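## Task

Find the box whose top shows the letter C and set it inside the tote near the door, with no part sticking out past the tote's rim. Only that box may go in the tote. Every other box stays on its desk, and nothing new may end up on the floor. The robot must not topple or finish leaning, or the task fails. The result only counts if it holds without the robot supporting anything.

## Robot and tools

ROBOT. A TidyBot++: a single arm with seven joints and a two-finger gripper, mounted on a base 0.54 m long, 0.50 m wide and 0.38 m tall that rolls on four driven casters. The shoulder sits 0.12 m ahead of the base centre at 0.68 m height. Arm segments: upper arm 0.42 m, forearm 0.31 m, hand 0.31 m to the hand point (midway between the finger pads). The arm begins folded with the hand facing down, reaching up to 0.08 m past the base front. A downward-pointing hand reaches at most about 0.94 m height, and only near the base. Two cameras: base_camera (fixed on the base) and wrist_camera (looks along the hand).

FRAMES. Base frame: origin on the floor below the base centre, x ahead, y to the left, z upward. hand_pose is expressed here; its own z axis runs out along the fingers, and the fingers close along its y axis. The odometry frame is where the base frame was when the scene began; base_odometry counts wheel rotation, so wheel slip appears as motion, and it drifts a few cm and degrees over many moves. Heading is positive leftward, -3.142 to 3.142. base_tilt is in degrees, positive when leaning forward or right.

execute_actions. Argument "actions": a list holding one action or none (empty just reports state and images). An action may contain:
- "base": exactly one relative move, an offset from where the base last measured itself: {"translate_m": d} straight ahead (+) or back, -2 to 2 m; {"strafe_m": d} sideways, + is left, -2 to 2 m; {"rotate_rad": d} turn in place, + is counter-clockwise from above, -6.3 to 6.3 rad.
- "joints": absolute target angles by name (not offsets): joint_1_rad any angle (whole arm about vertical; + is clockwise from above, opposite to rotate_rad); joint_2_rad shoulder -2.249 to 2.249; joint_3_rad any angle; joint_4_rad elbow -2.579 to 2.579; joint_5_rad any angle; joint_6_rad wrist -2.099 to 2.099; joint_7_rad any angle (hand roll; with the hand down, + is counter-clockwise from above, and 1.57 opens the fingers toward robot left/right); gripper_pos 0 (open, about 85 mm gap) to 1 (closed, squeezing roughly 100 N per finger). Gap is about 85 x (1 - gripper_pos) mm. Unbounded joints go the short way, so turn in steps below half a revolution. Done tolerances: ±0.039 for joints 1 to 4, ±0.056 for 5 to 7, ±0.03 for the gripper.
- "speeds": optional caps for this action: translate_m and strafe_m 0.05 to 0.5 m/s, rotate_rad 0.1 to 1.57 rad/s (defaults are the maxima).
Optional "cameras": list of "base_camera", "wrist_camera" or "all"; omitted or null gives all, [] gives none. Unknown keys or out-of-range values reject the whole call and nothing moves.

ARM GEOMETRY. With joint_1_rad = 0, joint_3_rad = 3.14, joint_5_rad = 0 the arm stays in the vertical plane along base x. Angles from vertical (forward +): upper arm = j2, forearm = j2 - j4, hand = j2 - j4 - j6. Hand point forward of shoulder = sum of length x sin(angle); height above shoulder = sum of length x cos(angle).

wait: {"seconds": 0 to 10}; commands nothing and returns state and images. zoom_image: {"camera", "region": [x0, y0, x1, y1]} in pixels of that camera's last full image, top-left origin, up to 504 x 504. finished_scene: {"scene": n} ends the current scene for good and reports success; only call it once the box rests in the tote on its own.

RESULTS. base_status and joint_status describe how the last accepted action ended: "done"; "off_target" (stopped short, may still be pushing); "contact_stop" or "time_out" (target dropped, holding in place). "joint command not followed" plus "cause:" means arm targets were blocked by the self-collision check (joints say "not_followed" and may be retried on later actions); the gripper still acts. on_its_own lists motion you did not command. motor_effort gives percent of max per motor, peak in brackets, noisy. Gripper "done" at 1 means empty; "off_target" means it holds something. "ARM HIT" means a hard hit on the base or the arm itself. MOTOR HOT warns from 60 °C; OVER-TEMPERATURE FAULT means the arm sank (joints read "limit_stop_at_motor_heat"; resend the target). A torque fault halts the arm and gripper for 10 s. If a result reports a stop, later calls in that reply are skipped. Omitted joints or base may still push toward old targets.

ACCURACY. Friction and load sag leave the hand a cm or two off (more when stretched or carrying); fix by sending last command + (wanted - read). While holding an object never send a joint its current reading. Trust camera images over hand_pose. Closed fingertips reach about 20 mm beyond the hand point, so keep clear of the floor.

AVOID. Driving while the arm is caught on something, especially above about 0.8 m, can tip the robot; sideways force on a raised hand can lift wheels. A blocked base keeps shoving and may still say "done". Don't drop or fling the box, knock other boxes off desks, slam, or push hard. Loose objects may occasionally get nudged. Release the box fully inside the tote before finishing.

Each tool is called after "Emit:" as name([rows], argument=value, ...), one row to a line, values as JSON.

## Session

Emit:
execute_actions([
  {"joints":{"joint_2_rad":-0.3,"joint_4_rad":-1.0,"joint_6_rad":-1.4,"joint_3_rad":3.15}},
])

Scene clock: 3.03 s.
base_odometry: x=+0.000 y=+0.000 heading=+0.000 (m, m, rad; odometry frame)
base_tilt: forward=+0.4 right=-0.2 (deg)
base_status: not commanded
joint_positions: joint_1_rad=+0.005 joint_2_rad=-0.313 joint_3_rad=+3.137 joint_4_rad=-1.011 joint_5_rad=-0.020 joint_6_rad=-1.348 joint_7_rad=+1.555 gripper_pos=+0.000
joint_status: all done
motor_effort: joint_1_rad=+2(1) joint_2_rad=-4(9) joint_3_rad=+0(0) joint_4_rad=+19(24) joint_5_rad=+0(0) joint_6_rad=+7(7) joint_7_rad=+1(0) (%)
hand_pose: x=+0.4680 y=+0.0083 z=+1.1807 quat_wxyz=(-0.013, +0.854, -0.003, +0.521) (m; base frame)
pictures: base_camera, wrist_camera
camera_calibration (this result's frames):
wrist_camera: T_world_to_cam=[[0.0591734, -0.998233, 0.00550393, -0.0194932], [-0.434793, -0.0307361, -0.900006, 1.32668], [0.898584, 0.0508633, -0.435843, 0.224522], [0, 0, 0, 1]] pos_world=[0.376232, 0.00989825, 1.29198]
Images, in order (width x height): base_camera 644x364, wrist_camera 644x476.

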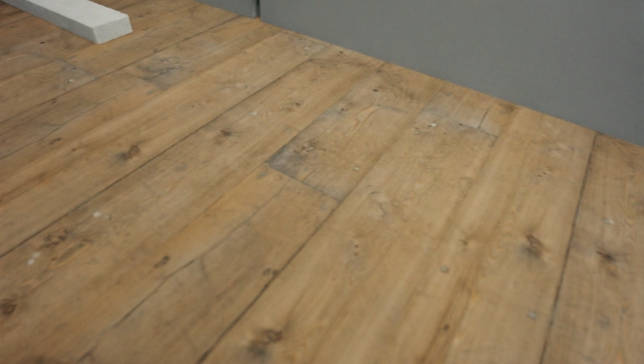

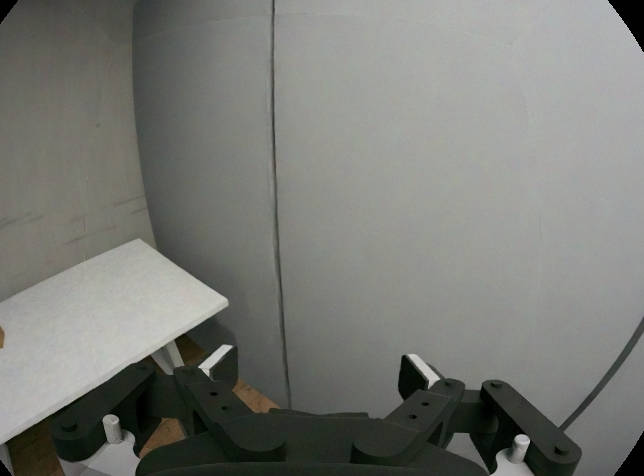

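Emit:
execute_actions([
  {"base":{"rotate_rad":1.0},"joints":{"joint_6_rad":-1.6}},
])

Scene clock: 11.33 s.
base_odometry: x=+0.000 y=+0.000 heading=+0.999 (m, m, rad; odometry frame)
base_tilt: forward=+0.4 right=-0.2 (deg)
base_status: done
joint_positions: joint_1_rad=+0.005 joint_2_rad=-0.307 joint_3_rad=+3.142 joint_4_rad=-1.010 joint_5_rad=-0.020 joint_6_rad=-1.572 joint_7_rad=+1.555 gripper_pos=+0.000
joint_status: all done
motor_effort: joint_1_rad=+2(3) joint_2_rad=-4(5) joint_3_rad=+0(2) joint_4_rad=+18(20) joint_5_rad=+0(1) joint_6_rad=+6(8) joint_7_rad=+1(1) (%)
hand_pose: x=+0.4323 y=+0.0059 z=+1.1216 quat_wxyz=(-0.011, +0.907, -0.005, +0.420) (m; base frame)
pictures: base_camera, wrist_camera
camera_calibration (this result's frames):
wrist_camera: T_world_to_cam=[[0.0564374, -0.998384, -0.00660504, -0.00467596], [-0.627087, -0.030299, -0.77836, 1.20461], [0.776902, 0.0480706, -0.627784, 0.498938], [0, 0, 0, 1]] pos_world=[0.368034, 0.00784594, 1.25082]
Images, in order (width x height): base_camera 644x364, wrist_camera 644x476.

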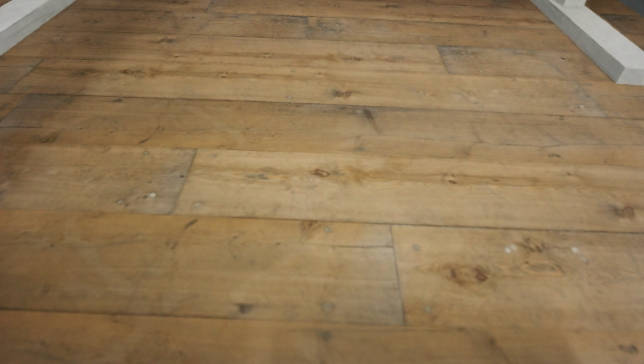

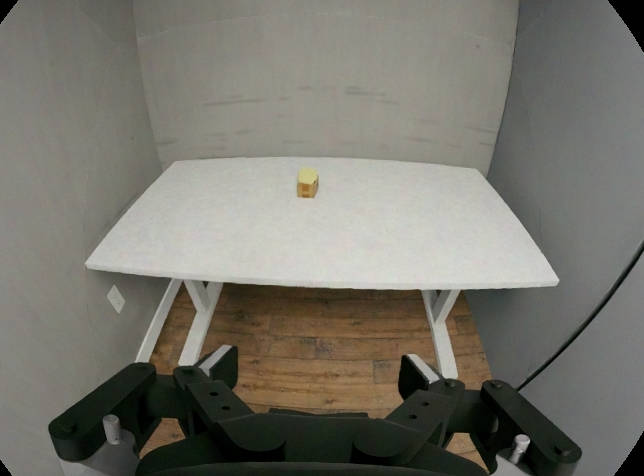

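Emit:
zoom_image(camera="wrist_camera", region=[270, 150, 350, 210])

Region (270, 150, 350, 210) of wrist_camera's 644x476 image, scaled by 6.300; it fills the top 378 rows of this view, and the rest is white.

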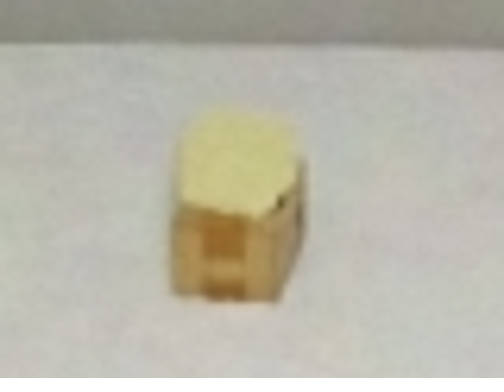

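Emit:
execute_actions([
  {"base":{"rotate_rad":-0.04},"joints":{"joint_1_rad":2.9,"joint_2_rad":-0.6,"joint_6_rad":-1.9}},
])

Scene clock: 39.57 s.
base_odometry: x=+0.000 y=+0.000 heading=+0.960 (m, m, rad; odometry frame)
base_tilt: forward=+0.4 right=-0.2 (deg)
base_status: done
joint_positions: joint_1_rad=+2.886 joint_2_rad=-0.587 joint_3_rad=+3.144 joint_4_rad=-1.010 joint_5_rad=-0.020 joint_6_rad=-1.849 joint_7_rad=+1.555 gripper_pos=+0.000
joint_status: all done
motor_effort: joint_1_rad=+2(3) joint_2_rad=+9(9) joint_3_rad=+1(1) joint_4_rad=+14(18) joint_5_rad=+0(1) joint_6_rad=+6(6) joint_7_rad=+1(1) (%)
hand_pose: x=-0.0089 y=-0.0403 z=+1.1183 quat_wxyz=(+0.417, +0.114, -0.900, +0.065) (m; base frame)
pictures: base_camera, wrist_camera
camera_calibration (this result's frames):
wrist_camera: T_world_to_cam=[[-0.312956, 0.949764, -0.00263889, 0.0448531], [0.59503, 0.193901, -0.779962, 0.945636], [-0.740268, -0.245664, -0.625821, 0.81432], [0, 0, 0, 1]] pos_world=[0.0541703, -0.0259104, 1.2473]
Images, in order (width x height): base_camera 644x364, wrist_camera 644x476.

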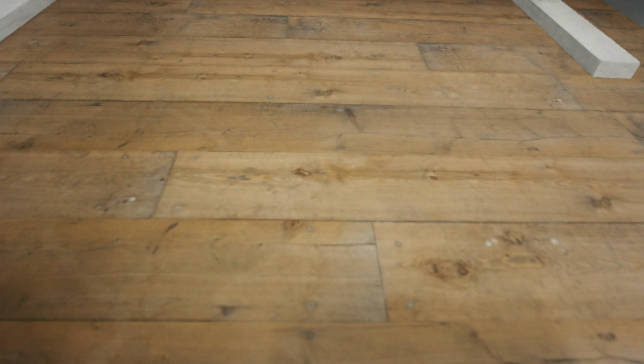

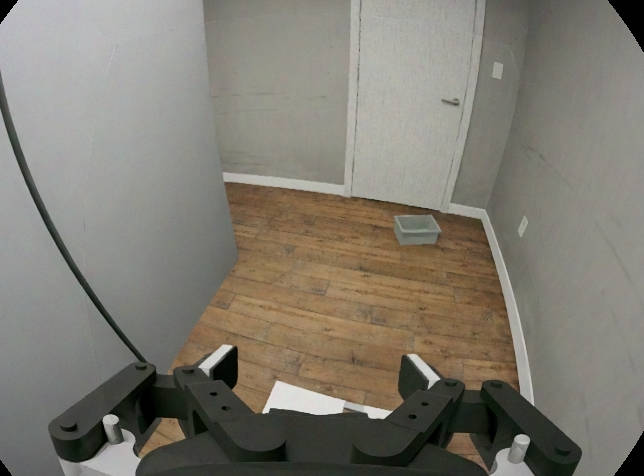

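Emit:
execute_actions([
  {"base":{"strafe_m":-0.4},"joints":{"joint_1_rad":1.2,"joint_6_rad":-1.6}},
], cameras=[])

Emit:
execute_actions([
  {"base":{"translate_m":-1.6}},
])

Emit:
execute_actions([
  {"base":{"strafe_m":-1.3},"joints":{"joint_1_rad":0.9}},
])

Scene clock: 64.20 s.
base_odometry: x=+0.328 y=-0.229 heading=+0.960 (m, m, rad; odometry frame)
base_tilt: forward=+0.4 right=-0.2 (deg)
base_status: done
joint_positions: joint_1_rad=+1.214 joint_2_rad=-0.594 joint_3_rad=+3.145 joint_4_rad=-1.010 joint_5_rad=-0.020 joint_6_rad=-1.651 joint_7_rad=+1.555 gripper_pos=+0.000
joint_status: all done
motor_effort: joint_1_rad=+1(0) joint_2_rad=+9(10) joint_3_rad=+0(2) joint_4_rad=+14(15) joint_5_rad=+0(0) joint_6_rad=+7(7) joint_7_rad=+1(1) (%)
hand_pose: x=+0.1827 y=-0.1524 z=+1.1701 quat_wxyz=(+0.282, +0.704, -0.492, +0.428) (m; base frame)
pictures: none
No camera images: the call's "cameras" was empty. Leave "cameras" out to get every camera's image.

Scene clock: 68.77 s.
base_odometry: x=-0.588 y=-1.541 heading=+0.961 (m, m, rad; odometry frame)
base_tilt: forward=+0.4 right=-0.2 (deg)
base_status: done
joint_positions: joint_1_rad=+1.212 joint_2_rad=-0.595 joint_3_rad=+3.146 joint_4_rad=-1.010 joint_5_rad=-0.020 joint_6_rad=-1.651 joint_7_rad=+1.555 gripper_pos=+0.000
joint_status: not commanded
motor_effort: joint_1_rad=+1(2) joint_2_rad=+9(10) joint_3_rad=+1(2) joint_4_rad=+15(15) joint_5_rad=+0(1) joint_6_rad=+7(7) joint_7_rad=+0(1) (%)
hand_pose: x=+0.1824 y=-0.1524 z=+1.1703 quat_wxyz=(+0.282, +0.704, -0.492, +0.428) (m; base frame)
pictures: base_camera, wrist_camera
camera_calibration (this result's frames):
wrist_camera: T_world_to_cam=[[-0.914098, -0.405453, 0.00566349, 0.104782], [-0.188511, 0.412552, -0.891215, 1.20056], [0.359009, -0.815726, -0.453546, 0.471938], [0, 0, 0, 1]] pos_world=[0.152671, -0.0678387, 1.28341]
Images, in order (width x height): base_camera 644x364, wrist_camera 644x476.

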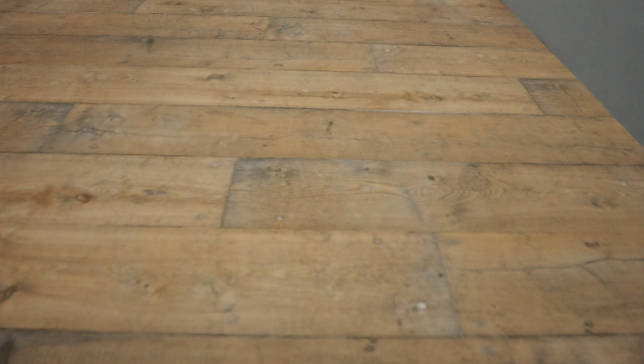

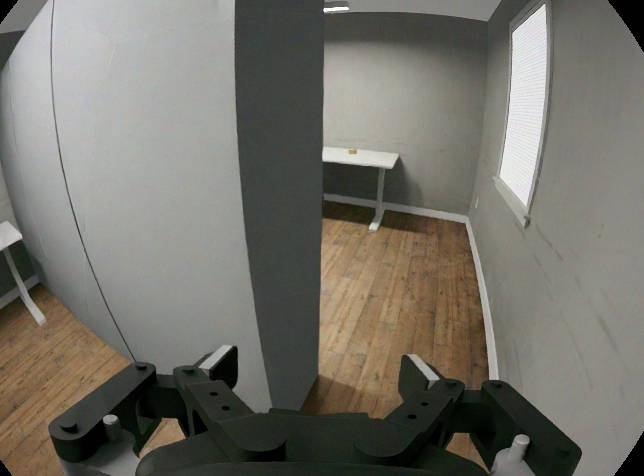

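Scene clock: 72.73 s.
base_odometry: x=+0.477 y=-2.287 heading=+0.960 (m, m, rad; odometry frame)
base_tilt: forward=+0.4 right=-0.2 (deg)
base_status: done
joint_positions: joint_1_rad=+0.914 joint_2_rad=-0.598 joint_3_rad=+3.146 joint_4_rad=-1.009 joint_5_rad=-0.020 joint_6_rad=-1.650 joint_7_rad=+1.555 gripper_pos=+0.000
joint_status: all done
motor_effort: joint_1_rad=+2(1) joint_2_rad=+8(13) joint_3_rad=+1(1) joint_4_rad=+15(16) joint_5_rad=+0(0) joint_6_rad=+7(8) joint_7_rad=+1(1) (%)
hand_pose: x=+0.2235 y=-0.1257 z=+1.1712 quat_wxyz=(+0.216, +0.768, -0.381, +0.467) (m; base frame)
pictures: base_camera, wrist_camera
camera_calibration (this result's frames):
wrist_camera: T_world_to_cam=[[-0.754243, -0.65657, 0.00584998, 0.0855993], [-0.299005, 0.335527, -0.893318, 1.2156], [0.584563, -0.675528, -0.449386, 0.441766], [0, 0, 0, 1]] pos_world=[0.169793, -0.0532383, 1.28394]
Images, in order (width x height): base_camera 644x364, wrist_camera 644x476.

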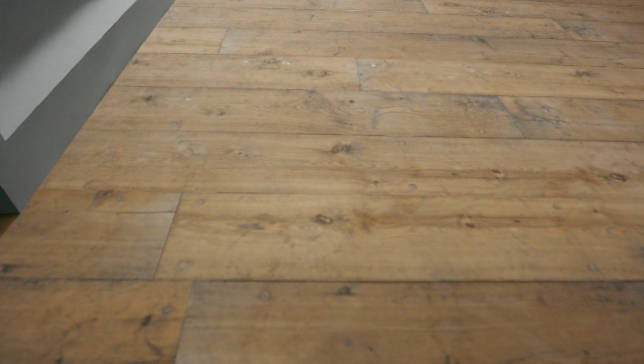

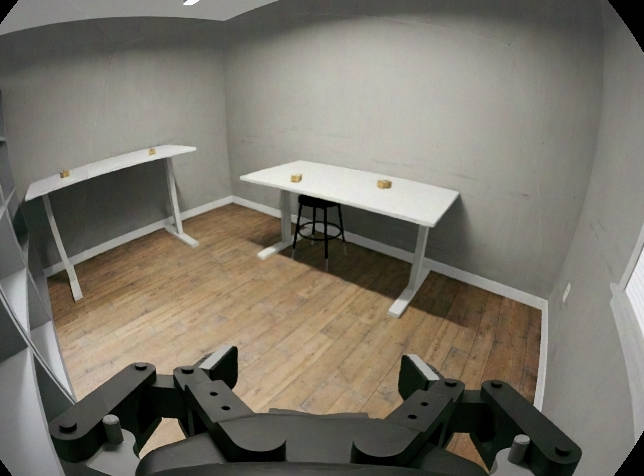

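Emit:
zoom_image(camera="wrist_camera", region=[270, 160, 410, 210])

Region (270, 160, 410, 210) of wrist_camera's 644x476 image, scaled by 3.600; it fills the top 180 rows of this view, and the rest is white.

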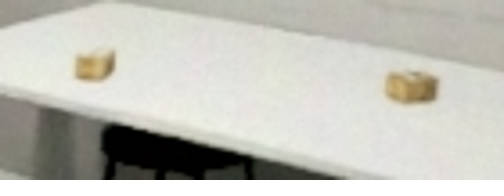

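Emit:
execute_actions([
  {"base":{"strafe_m":-0.75},"joints":{"joint_1_rad":1.57,"joint_2_rad":0.0,"joint_4_rad":-0.4,"joint_6_rad":-1.9}},
], cameras=[])

Emit:
execute_actions([
  {"base":{"translate_m":1.3}},
], cameras=["wrist_camera"])

Scene clock: 94.10 s.
base_odometry: x=+1.091 y=-2.717 heading=+0.960 (m, m, rad; odometry frame)
base_tilt: forward=+0.4 right=-0.2 (deg)
base_status: done
joint_positions: joint_1_rad=+1.557 joint_2_rad=+0.006 joint_3_rad=+3.146 joint_4_rad=-0.415 joint_5_rad=-0.020 joint_6_rad=-1.848 joint_7_rad=+1.555 gripper_pos=+0.000
joint_status: all done
motor_effort: joint_1_rad=+2(1) joint_2_rad=-11(14) joint_3_rad=+0(2) joint_4_rad=+14(15) joint_5_rad=+0(1) joint_6_rad=+5(8) joint_7_rad=+0(1) (%)
hand_pose: x=+0.1299 y=-0.3695 z=+1.1891 quat_wxyz=(+0.289, +0.644, -0.638, +0.308) (m; base frame)
pictures: none
No camera images: the call's "cameras" was empty. Leave "cameras" out to get every camera's image.

Scene clock: 98.07 s.
base_odometry: x=+1.838 y=-1.653 heading=+0.959 (m, m, rad; odometry frame)
base_tilt: forward=+0.4 right=-0.2 (deg)
base_status: done
joint_positions: joint_1_rad=+1.559 joint_2_rad=+0.006 joint_3_rad=+3.146 joint_4_rad=-0.415 joint_5_rad=-0.020 joint_6_rad=-1.849 joint_7_rad=+1.555 gripper_pos=+0.000
joint_status: not commanded
motor_effort: joint_1_rad=+2(0) joint_2_rad=-11(12) joint_3_rad=+0(1) joint_4_rad=+15(14) joint_5_rad=+0(1) joint_6_rad=+6(6) joint_7_rad=+1(1) (%)
hand_pose: x=+0.1291 y=-0.3693 z=+1.1892 quat_wxyz=(+0.290, +0.643, -0.639, +0.307) (m; base frame)
pictures: wrist_camera
camera_calibration (this result's frames):
wrist_camera: T_world_to_cam=[[-0.997407, -0.0719529, -0.00139009, 0.110261], [-0.0438724, 0.623242, -0.780798, 1.22467], [0.057047, -0.778712, -0.624783, 0.579023], [0, 0, 0, 1]] pos_world=[0.130673, -0.30444, 1.31814]
Images, in order (width x height): wrist_camera 644x476.

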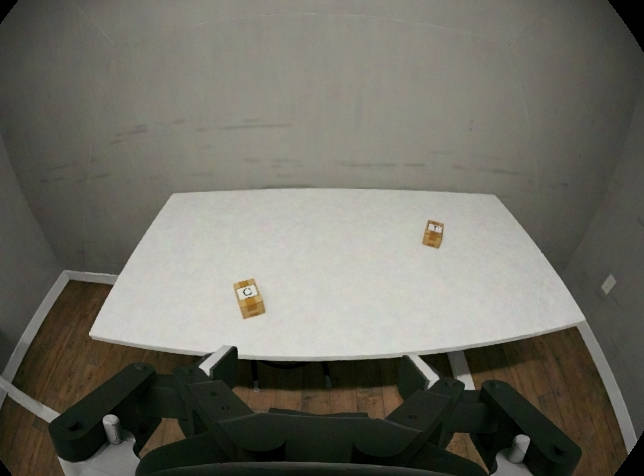

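Emit:
zoom_image(camera="wrist_camera", region=[210, 265, 290, 330])

Region (210, 265, 290, 330) of wrist_camera's 644x476 image, scaled by 6.300; it fills the top 410 rows of this view, and the rest is white.

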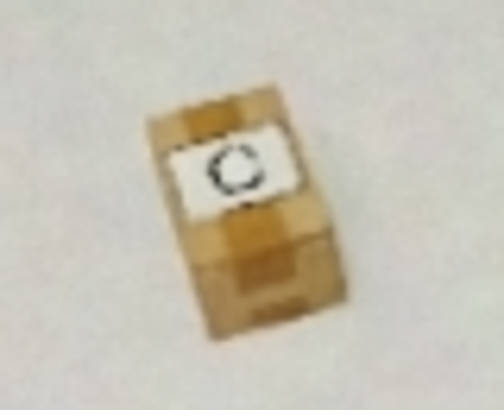

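Emit:
execute_actions([
  {"base":{"rotate_rad":-1.086},"joints":{"joint_1_rad":-0.01,"joint_2_rad":-0.1,"joint_4_rad":-2.375,"joint_5_rad":0.02,"joint_6_rad":0.34}},
], cameras=[])

Emit:
execute_actions([
  {"base":{"strafe_m":-0.08}},
])

Scene clock: 132.30 s.
base_odometry: x=+1.838 y=-1.653 heading=-0.126 (m, m, rad; odometry frame)
base_tilt: forward=+0.4 right=-0.2 (deg)
base_status: done
joint_positions: joint_1_rad=+0.003 joint_2_rad=-0.086 joint_3_rad=+3.149 joint_4_rad=-2.363 joint_5_rad=-0.017 joint_6_rad=+0.289 joint_7_rad=+1.555 gripper_pos=+0.000
joint_status: all done
motor_effort: joint_1_rad=+2(0) joint_2_rad=-13(20) joint_3_rad=+0(2) joint_4_rad=+21(25) joint_5_rad=+0(0) joint_6_rad=+8(8) joint_7_rad=+1(1) (%)
hand_pose: x=+0.6068 y=-0.0055 z=+0.7710 quat_wxyz=(-0.004, +0.838, -0.020, +0.546) (m; base frame)
pictures: none
No camera images: the call's "cameras" was empty. Leave "cameras" out to get every camera's image.

Scene clock: 133.47 s.
base_odometry: x=+1.827 y=-1.732 heading=-0.127 (m, m, rad; odometry frame)
base_tilt: forward=+0.4 right=-0.2 (deg)
base_status: done
joint_positions: joint_1_rad=+0.000 joint_2_rad=-0.086 joint_3_rad=+3.152 joint_4_rad=-2.363 joint_5_rad=-0.017 joint_6_rad=+0.290 joint_7_rad=+1.555 gripper_pos=+0.000
joint_status: not commanded
motor_effort: joint_1_rad=+2(0) joint_2_rad=-13(14) joint_3_rad=+0(2) joint_4_rad=+21(21) joint_5_rad=+0(1) joint_6_rad=+8(8) joint_7_rad=+1(1) (%)
hand_pose: x=+0.6068 y=-0.0053 z=+0.7712 quat_wxyz=(-0.004, +0.838, -0.019, +0.546) (m; base frame)
pictures: base_camera, wrist_camera
camera_calibration (this result's frames):
wrist_camera: T_world_to_cam=[[0.0213453, -0.999755, 0.00591197, -0.0163712], [-0.382354, -0.013627, -0.923915, 1.00475], [0.923769, 0.0174608, -0.382551, -0.134515], [0, 0, 0, 1]] pos_world=[0.508782, -0.000326667, 0.876946]
Images, in order (width x height): base_camera 644x364, wrist_camera 644x476.

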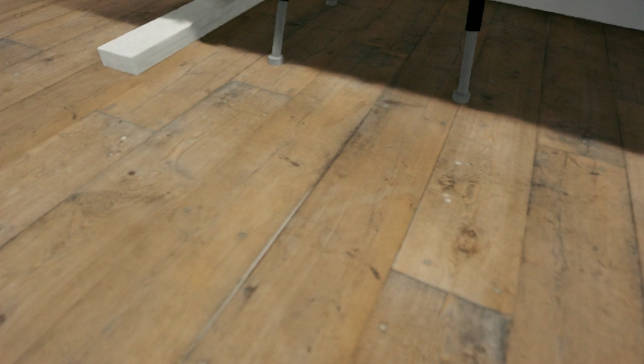

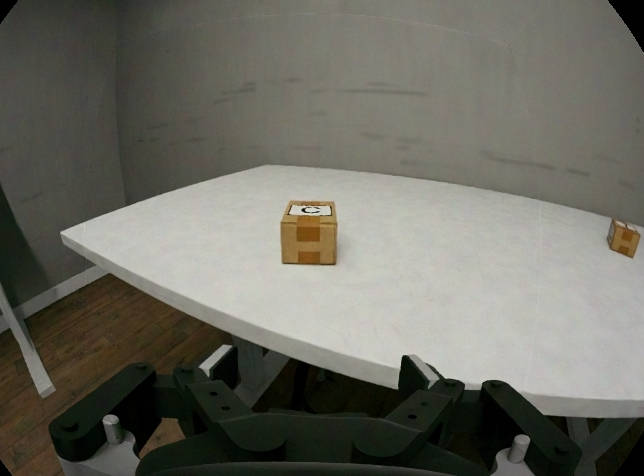

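Emit:
execute_actions([
  {"base":{"strafe_m":0.012}},
], cameras=[])

Emit:
execute_actions([
  {"base":{"translate_m":0.13},"speeds":{"translate_m":0.25}},
], cameras=["wrist_camera"])

Scene clock: 142.00 s.
base_odometry: x=+1.829 y=-1.720 heading=-0.127 (m, m, rad; odometry frame)
base_tilt: forward=+0.4 right=-0.2 (deg)
base_status: done
joint_positions: joint_1_rad=-0.004 joint_2_rad=-0.086 joint_3_rad=+3.150 joint_4_rad=-2.363 joint_5_rad=-0.016 joint_6_rad=+0.290 joint_7_rad=+1.555 gripper_pos=+0.000
joint_status: not commanded
motor_effort: joint_1_rad=+2(0) joint_2_rad=-13(14) joint_3_rad=+0(2) joint_4_rad=+21(21) joint_5_rad=+0(1) joint_6_rad=+7(8) joint_7_rad=+1(1) (%)
hand_pose: x=+0.6068 y=-0.0025 z=+0.7713 quat_wxyz=(-0.006, +0.838, -0.017, +0.546) (m; base frame)
pictures: none
No camera images: the call's "cameras" was empty. Leave "cameras" out to get every camera's image.

Scene clock: 143.37 s.
base_odometry: x=+1.958 y=-1.737 heading=-0.128 (m, m, rad; odometry frame)
base_tilt: forward=+0.4 right=-0.2 (deg)
base_status: done
joint_positions: joint_1_rad=-0.004 joint_2_rad=-0.093 joint_3_rad=+3.150 joint_4_rad=-2.364 joint_5_rad=-0.016 joint_6_rad=+0.291 joint_7_rad=+1.555 gripper_pos=+0.000
joint_status: not commanded
motor_effort: joint_1_rad=+2(1) joint_2_rad=-13(15) joint_3_rad=+0(1) joint_4_rad=+20(21) joint_5_rad=+0(0) joint_6_rad=+8(7) joint_7_rad=+1(1) (%)
hand_pose: x=+0.6058 y=-0.0025 z=+0.7740 quat_wxyz=(-0.006, +0.836, -0.017, +0.548) (m; base frame)
pictures: wrist_camera
camera_calibration (this result's frames):
wrist_camera: T_world_to_cam=[[0.0270303, -0.999614, 0.00640721, -0.0174308], [-0.376243, -0.0161117, -0.926381, 1.00527], [0.926127, 0.0226297, -0.376533, -0.138651], [0, 0, 0, 1]] pos_world=[0.507104, 0.0019101, 0.879164]
Images, in order (width x height): wrist_camera 644x476.

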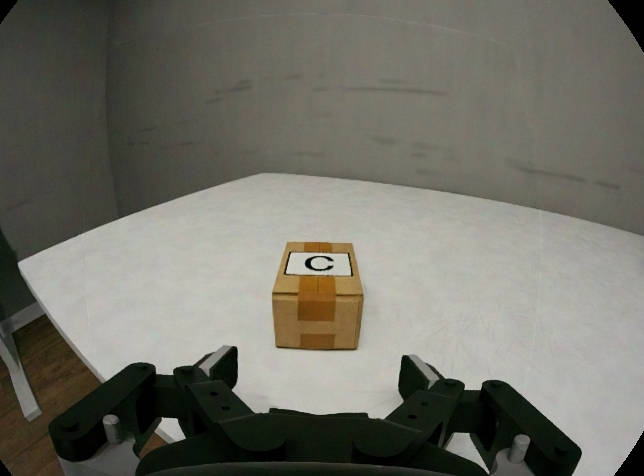

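Emit:
execute_actions([
  {"base":{"translate_m":0.09},"speeds":{"translate_m":0.15},"joints":{"joint_2_rad":-0.078}},
], cameras=["wrist_camera"])

Emit:
execute_actions([
  {"joints":{"gripper_pos":1}},
], cameras=[])

Emit:
execute_actions([
  {"joints":{"joint_2_rad":-0.25}},
], cameras=["wrist_camera"])

Scene clock: 152.57 s.
base_odometry: x=+2.048 y=-1.749 heading=-0.128 (m, m, rad; odometry frame)
base_tilt: forward=+0.4 right=-0.2 (deg)
base_status: done
joint_positions: joint_1_rad=-0.004 joint_2_rad=-0.083 joint_3_rad=+3.150 joint_4_rad=-2.365 joint_5_rad=-0.016 joint_6_rad=+0.291 joint_7_rad=+1.555 gripper_pos=+0.000
joint_status: all done
motor_effort: joint_1_rad=+2(0) joint_2_rad=-13(15) joint_3_rad=+0(1) joint_4_rad=+21(22) joint_5_rad=+0(0) joint_6_rad=+8(8) joint_7_rad=+1(1) (%)
hand_pose: x=+0.6064 y=-0.0025 z=+0.7688 quat_wxyz=(-0.005, +0.839, -0.017, +0.544) (m; base frame)
pictures: wrist_camera
camera_calibration (this result's frames):
wrist_camera: T_world_to_cam=[[0.0270944, -0.999614, 0.00615611, -0.0172557], [-0.386017, -0.0161432, -0.92235, 1.00347], [0.922094, 0.0226142, -0.386305, -0.131227], [0, 0, 0, 1]] pos_world=[0.508827, 0.00191773, 0.874962]
Images, in order (width x height): wrist_camera 644x476.

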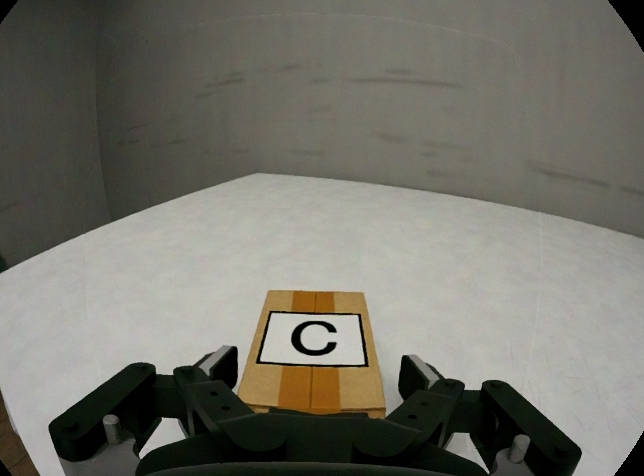

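Scene clock: 153.67 s.
base_odometry: x=+2.048 y=-1.749 heading=-0.128 (m, m, rad; odometry frame)
base_tilt: forward=+0.4 right=-0.2 (deg)
base_status: not commanded
joint_positions: joint_1_rad=-0.004 joint_2_rad=-0.083 joint_3_rad=+3.150 joint_4_rad=-2.366 joint_5_rad=-0.016 joint_6_rad=+0.293 joint_7_rad=+1.555 gripper_pos=+0.349
joint_status: gripper_pos off_target (ended at +0.349, target +1.000)
motor_effort: joint_1_rad=+2(2) joint_2_rad=-13(14) joint_3_rad=+0(0) joint_4_rad=+20(22) joint_5_rad=+0(0) joint_6_rad=+8(8) joint_7_rad=+1(0) (%)
hand_pose: x=+0.6066 y=-0.0025 z=+0.7692 quat_wxyz=(-0.005, +0.839, -0.017, +0.545) (m; base frame)
pictures: none
No camera images: the call's "cameras" was empty. Leave "cameras" out to get every camera's image.

Scene clock: 154.77 s.
base_odometry: x=+2.048 y=-1.749 heading=-0.128 (m, m, rad; odometry frame)
base_tilt: forward=+0.4 right=-0.2 (deg)
base_status: not commanded
joint_positions: joint_1_rad=-0.004 joint_2_rad=-0.246 joint_3_rad=+3.150 joint_4_rad=-2.369 joint_5_rad=-0.016 joint_6_rad=+0.293 joint_7_rad=+1.555 gripper_pos=+0.349
joint_status: all done
motor_effort: joint_1_rad=+1(2) joint_2_rad=-11(16) joint_3_rad=+0(0) joint_4_rad=+24(24) joint_5_rad=+0(0) joint_6_rad=+9(8) joint_7_rad=+1(1) (%)
hand_pose: x=+0.5852 y=-0.0026 z=+0.8452 quat_wxyz=(-0.007, +0.792, -0.016, +0.610) (m; base frame)
pictures: wrist_camera
camera_calibration (this result's frames):
wrist_camera: T_world_to_cam=[[0.025801, -0.999618, 0.00987746, -0.0196113], [-0.233144, -0.0156253, -0.972317, 1.01851], [0.9721, 0.0227838, -0.233458, -0.240578], [0, 0, 0, 1]] pos_world=[0.471832, 0.00179212, 0.934345]
Images, in order (width x height): wrist_camera 644x476.

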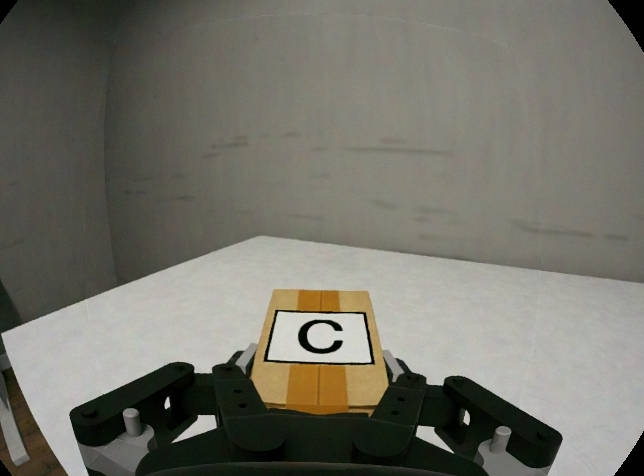

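Emit:
execute_actions([
  {"base":{"rotate_rad":1.088},"joints":{"joint_2_rad":-0.45,"joint_4_rad":-1.9,"joint_6_rad":-0.4}},
], cameras=[])

Emit:
execute_actions([
  {"base":{"translate_m":-1.43},"joints":{"joint_1_rad":-1.7,"joint_6_rad":-0.9}},
])

Scene clock: 175.07 s.
base_odometry: x=+2.048 y=-1.749 heading=+0.960 (m, m, rad; odometry frame)
base_tilt: forward=+0.4 right=-0.2 (deg)
base_status: done
joint_positions: joint_1_rad=-0.007 joint_2_rad=-0.439 joint_3_rad=+3.145 joint_4_rad=-1.917 joint_5_rad=-0.016 joint_6_rad=-0.356 joint_7_rad=+1.555 gripper_pos=+0.349
joint_status: all done
motor_effort: joint_1_rad=+2(1) joint_2_rad=-6(11) joint_3_rad=+0(2) joint_4_rad=+26(27) joint_5_rad=+0(1) joint_6_rad=+9(10) joint_7_rad=+1(0) (%)
hand_pose: x=+0.5538 y=+0.0045 z=+1.0108 quat_wxyz=(-0.014, +0.794, -0.009, +0.608) (m; base frame)
pictures: none
No camera images: the call's "cameras" was empty. Leave "cameras" out to get every camera's image.

Scene clock: 179.30 s.
base_odometry: x=+1.229 y=-2.922 heading=+0.960 (m, m, rad; odometry frame)
base_tilt: forward=+0.4 right=-0.2 (deg)
base_status: done
joint_positions: joint_1_rad=-1.688 joint_2_rad=-0.439 joint_3_rad=+3.146 joint_4_rad=-1.916 joint_5_rad=-0.016 joint_6_rad=-0.854 joint_7_rad=+1.555 gripper_pos=+0.349
joint_status: all done
motor_effort: joint_1_rad=+2(0) joint_2_rad=-5(10) joint_3_rad=+0(2) joint_4_rad=+25(27) joint_5_rad=+0(1) joint_6_rad=+7(8) joint_7_rad=+1(1) (%)
hand_pose: x=+0.0736 y=+0.3569 z=+0.8776 quat_wxyz=(-0.302, +0.619, +0.679, +0.254) (m; base frame)
pictures: base_camera, wrist_camera
camera_calibration (this result's frames):
wrist_camera: T_world_to_cam=[[0.986923, 0.160614, -0.0136431, -0.111599], [0.0978462, -0.664188, -0.741135, 0.94059], [-0.128099, 0.730108, -0.671217, 0.468855], [0, 0, 0, 1]] pos_world=[0.0781665, 0.300338, 1.01029]
Images, in order (width x height): base_camera 644x364, wrist_camera 644x476.

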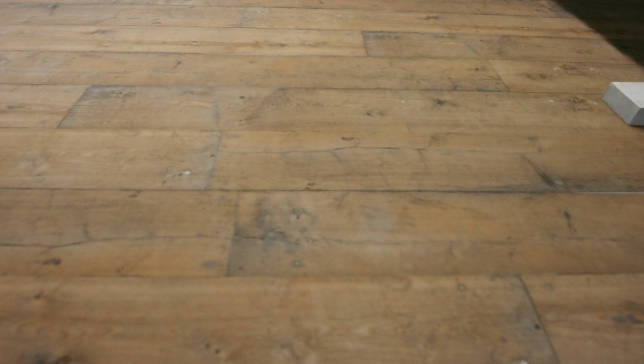

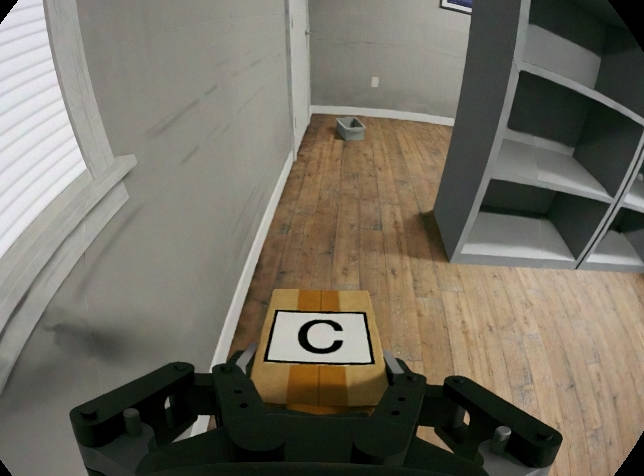

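Emit:
execute_actions([
  {"base":{"strafe_m":2.0},"joints":{"joint_1_rad":-1.75,"joint_6_rad":-1.15}},
], cameras=["wrist_camera"])

Scene clock: 194.80 s.
base_odometry: x=-0.411 y=-1.776 heading=+0.961 (m, m, rad; odometry frame)
base_tilt: forward=+0.4 right=-0.2 (deg)
base_status: done
joint_positions: joint_1_rad=-1.740 joint_2_rad=-0.444 joint_3_rad=+3.146 joint_4_rad=-1.913 joint_5_rad=-0.016 joint_6_rad=-1.127 joint_7_rad=+1.555 gripper_pos=+0.349
joint_status: all done
motor_effort: joint_1_rad=+2(3) joint_2_rad=-3(6) joint_3_rad=+0(1) joint_4_rad=+24(26) joint_5_rad=+0(0) joint_6_rad=+4(7) joint_7_rad=+1(1) (%)
hand_pose: x=+0.0652 y=+0.2887 z=+0.8276 quat_wxyz=(-0.212, +0.629, +0.729, +0.166) (m; base frame)
pictures: wrist_camera
camera_calibration (this result's frames):
wrist_camera: T_world_to_cam=[[0.977036, 0.211539, -0.0255194, -0.097257], [0.164713, -0.825823, -0.539338, 0.734345], [-0.135166, 0.522749, -0.841703, 0.685416], [0, 0, 0, 1]] pos_world=[0.0667123, 0.268712, 0.970494]
Images, in order (width x height): wrist_camera 644x476.

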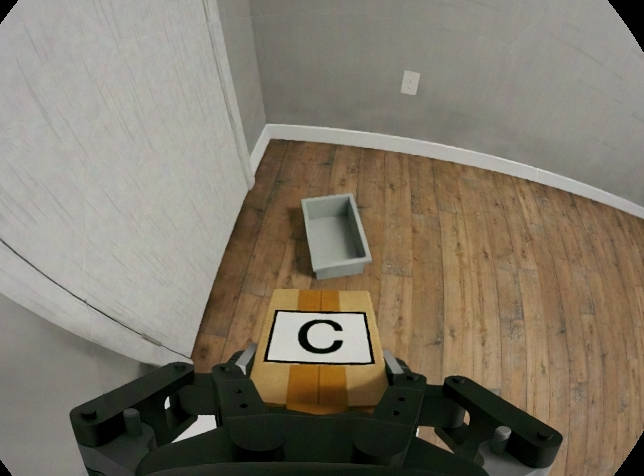

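Emit:
execute_actions([
  {"base":{"strafe_m":0.42},"joints":{"joint_1_rad":-1.83,"joint_2_rad":1.34,"joint_4_rad":-1.11,"joint_6_rad":-1.05}},
], cameras=["wrist_camera"])

Scene clock: 209.60 s.
base_odometry: x=-0.755 y=-1.536 heading=+0.961 (m, m, rad; odometry frame)
base_tilt: forward=+0.4 right=-0.3 (deg)
base_status: done
joint_positions: joint_1_rad=-1.814 joint_2_rad=+1.343 joint_3_rad=+3.146 joint_4_rad=-1.127 joint_5_rad=-0.015 joint_6_rad=-1.099 joint_7_rad=+1.555 gripper_pos=+0.349
joint_status: all done
motor_effort: joint_1_rad=+2(0) joint_2_rad=-42(43) joint_3_rad=-1(1) joint_4_rad=+10(24) joint_5_rad=+0(0) joint_6_rad=-5(5) joint_7_rad=+1(1) (%)
hand_pose: x=+0.0009 y=+0.4620 z=+0.2474 quat_wxyz=(+0.165, +0.613, +0.761, -0.132) (m; base frame)
pictures: wrist_camera
camera_calibration (this result's frames):
wrist_camera: T_world_to_cam=[[0.968024, 0.246144, -0.0483957, -0.0962179], [0.245119, -0.88709, 0.391136, 0.373145], [0.0533444, -0.390492, -0.919059, 0.538615], [0, 0, 0, 1]] pos_world=[-0.0270556, 0.565021, 0.344412]
Images, in order (width x height): wrist_camera 644x476.

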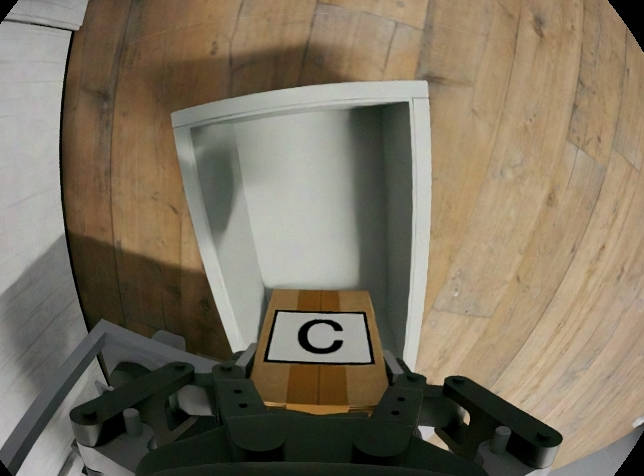

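Emit:
execute_actions([
  {"joints":{"joint_2_rad":1.735,"joint_4_rad":-0.732,"joint_6_rad":-1.03}},
], cameras=["wrist_camera"])

Emit:
execute_actions([
  {"joints":{"joint_2_rad":1.765}},
], cameras=["wrist_camera"])

Scene clock: 222.70 s.
base_odometry: x=-0.755 y=-1.536 heading=+0.961 (m, m, rad; odometry frame)
base_tilt: forward=+0.4 right=-0.3 (deg)
base_status: not commanded
joint_positions: joint_1_rad=-1.814 joint_2_rad=+1.741 joint_3_rad=+3.146 joint_4_rad=-0.746 joint_5_rad=-0.015 joint_6_rad=-1.078 joint_7_rad=+1.555 gripper_pos=+0.349
joint_status: all done
motor_effort: joint_1_rad=+2(2) joint_2_rad=-42(45) joint_3_rad=-1(1) joint_4_rad=+10(10) joint_5_rad=+0(0) joint_6_rad=-5(5) joint_7_rad=+1(0) (%)
hand_pose: x=+0.0006 y=+0.4634 z=+0.0776 quat_wxyz=(+0.164, +0.612, +0.762, -0.131) (m; base frame)
pictures: wrist_camera
camera_calibration (this result's frames):
wrist_camera: T_world_to_cam=[[0.96765, 0.247671, -0.0480809, -0.105157], [0.246566, -0.887962, 0.388238, 0.441536], [0.0534615, -0.387534, -0.920304, 0.381847], [0, 0, 0, 1]] pos_world=[-0.0275269, 0.56609, 0.174938]
Images, in order (width x height): wrist_camera 644x476.

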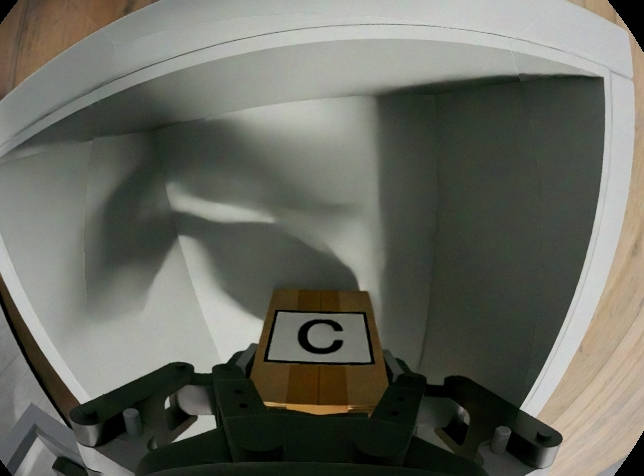

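Scene clock: 223.47 s.
base_odometry: x=-0.755 y=-1.536 heading=+0.961 (m, m, rad; odometry frame)
base_tilt: forward=+0.3 right=-0.3 (deg)
base_status: not commanded
joint_positions: joint_1_rad=-1.814 joint_2_rad=+1.763 joint_3_rad=+3.146 joint_4_rad=-0.745 joint_5_rad=-0.015 joint_6_rad=-1.078 joint_7_rad=+1.555 gripper_pos=+0.349
joint_status: all done
motor_effort: joint_1_rad=+2(1) joint_2_rad=-41(43) joint_3_rad=-1(1) joint_4_rad=+10(10) joint_5_rad=+0(0) joint_6_rad=-5(5) joint_7_rad=+1(0) (%)
hand_pose: x=+0.0036 y=+0.4511 z=+0.0672 quat_wxyz=(+0.172, +0.611, +0.760, -0.137) (m; base frame)
pictures: wrist_camera
camera_calibration (this result's frames):
wrist_camera: T_world_to_cam=[[0.967886, 0.246722, -0.0482283, -0.105121], [0.244616, -0.880064, 0.407002, 0.429139], [0.0579723, -0.405729, -0.912153, 0.375044], [0, 0, 0, 1]] pos_world=[-0.0249715, 0.555771, 0.162368]
Images, in order (width x height): wrist_camera 644x476.

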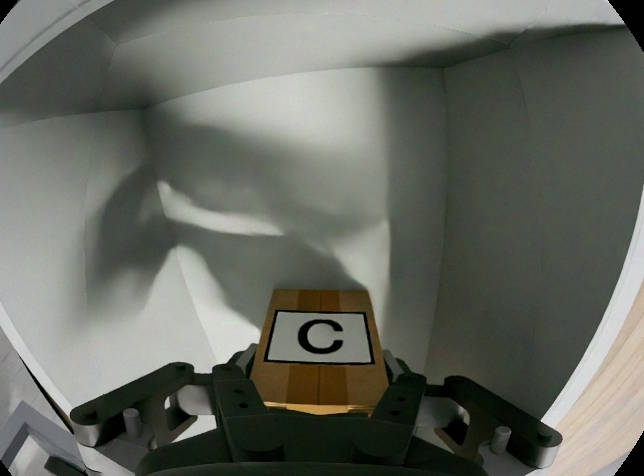

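Shadow meets the corner; nearly touching. Release.

Emit:
execute_actions([
  {"joints":{"gripper_pos":0.15}},
], cameras=[])

Emit:
execute_actions([
  {"joints":{"joint_2_rad":1.35,"joint_4_rad":-1.1}},
], cameras=["wrist_camera"])

Scene clock: 230.07 s.
base_odometry: x=-0.755 y=-1.536 heading=+0.961 (m, m, rad; odometry frame)
base_tilt: forward=+0.4 right=-0.3 (deg)
base_status: not commanded
joint_positions: joint_1_rad=-1.814 joint_2_rad=+1.763 joint_3_rad=+3.146 joint_4_rad=-0.745 joint_5_rad=-0.015 joint_6_rad=-1.078 joint_7_rad=+1.555 gripper_pos=+0.150
joint_status: all done
motor_effort: joint_1_rad=+1(1) joint_2_rad=-41(42) joint_3_rad=-1(1) joint_4_rad=+10(10) joint_5_rad=+0(0) joint_6_rad=-5(5) joint_7_rad=+0(1) (%)
hand_pose: x=+0.0036 y=+0.4511 z=+0.0672 quat_wxyz=(+0.172, +0.611, +0.760, -0.137) (m; base frame)
pictures: none
No camera images: the call's "cameras" was empty. Leave "cameras" out to get every camera's image.

Scene clock: 231.80 s.
base_odometry: x=-0.755 y=-1.536 heading=+0.961 (m, m, rad; odometry frame)
base_tilt: forward=+0.4 right=-0.3 (deg)
base_status: not commanded
joint_positions: joint_1_rad=-1.814 joint_2_rad=+1.350 joint_3_rad=+3.146 joint_4_rad=-1.085 joint_5_rad=-0.015 joint_6_rad=-1.078 joint_7_rad=+1.555 gripper_pos=+0.150
joint_status: all done
motor_effort: joint_1_rad=+2(2) joint_2_rad=-42(44) joint_3_rad=-1(0) joint_4_rad=+11(11) joint_5_rad=+0(0) joint_6_rad=-4(5) joint_7_rad=+0(1) (%)
hand_pose: x=-0.0050 y=+0.4861 z=+0.2447 quat_wxyz=(+0.144, +0.616, +0.766, -0.116) (m; base frame)
pictures: wrist_camera
camera_calibration (this result's frames):
wrist_camera: T_world_to_cam=[[0.967384, 0.248786, -0.0476915, -0.0980081], [0.249919, -0.906611, 0.339997, 0.419077], [0.0413489, -0.340826, -0.939217, 0.526663], [0, 0, 0, 1]] pos_world=[-0.0317008, 0.583823, 0.347492]
Images, in order (width x height): wrist_camera 644x476.

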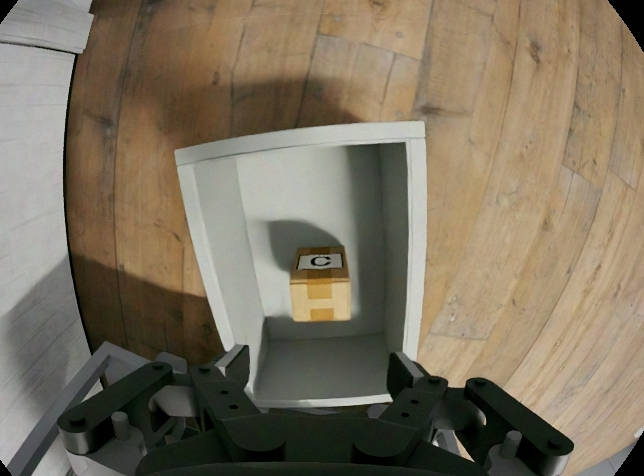

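Emit:
finished_scene(scene=2)

The scene is finished: the task was done.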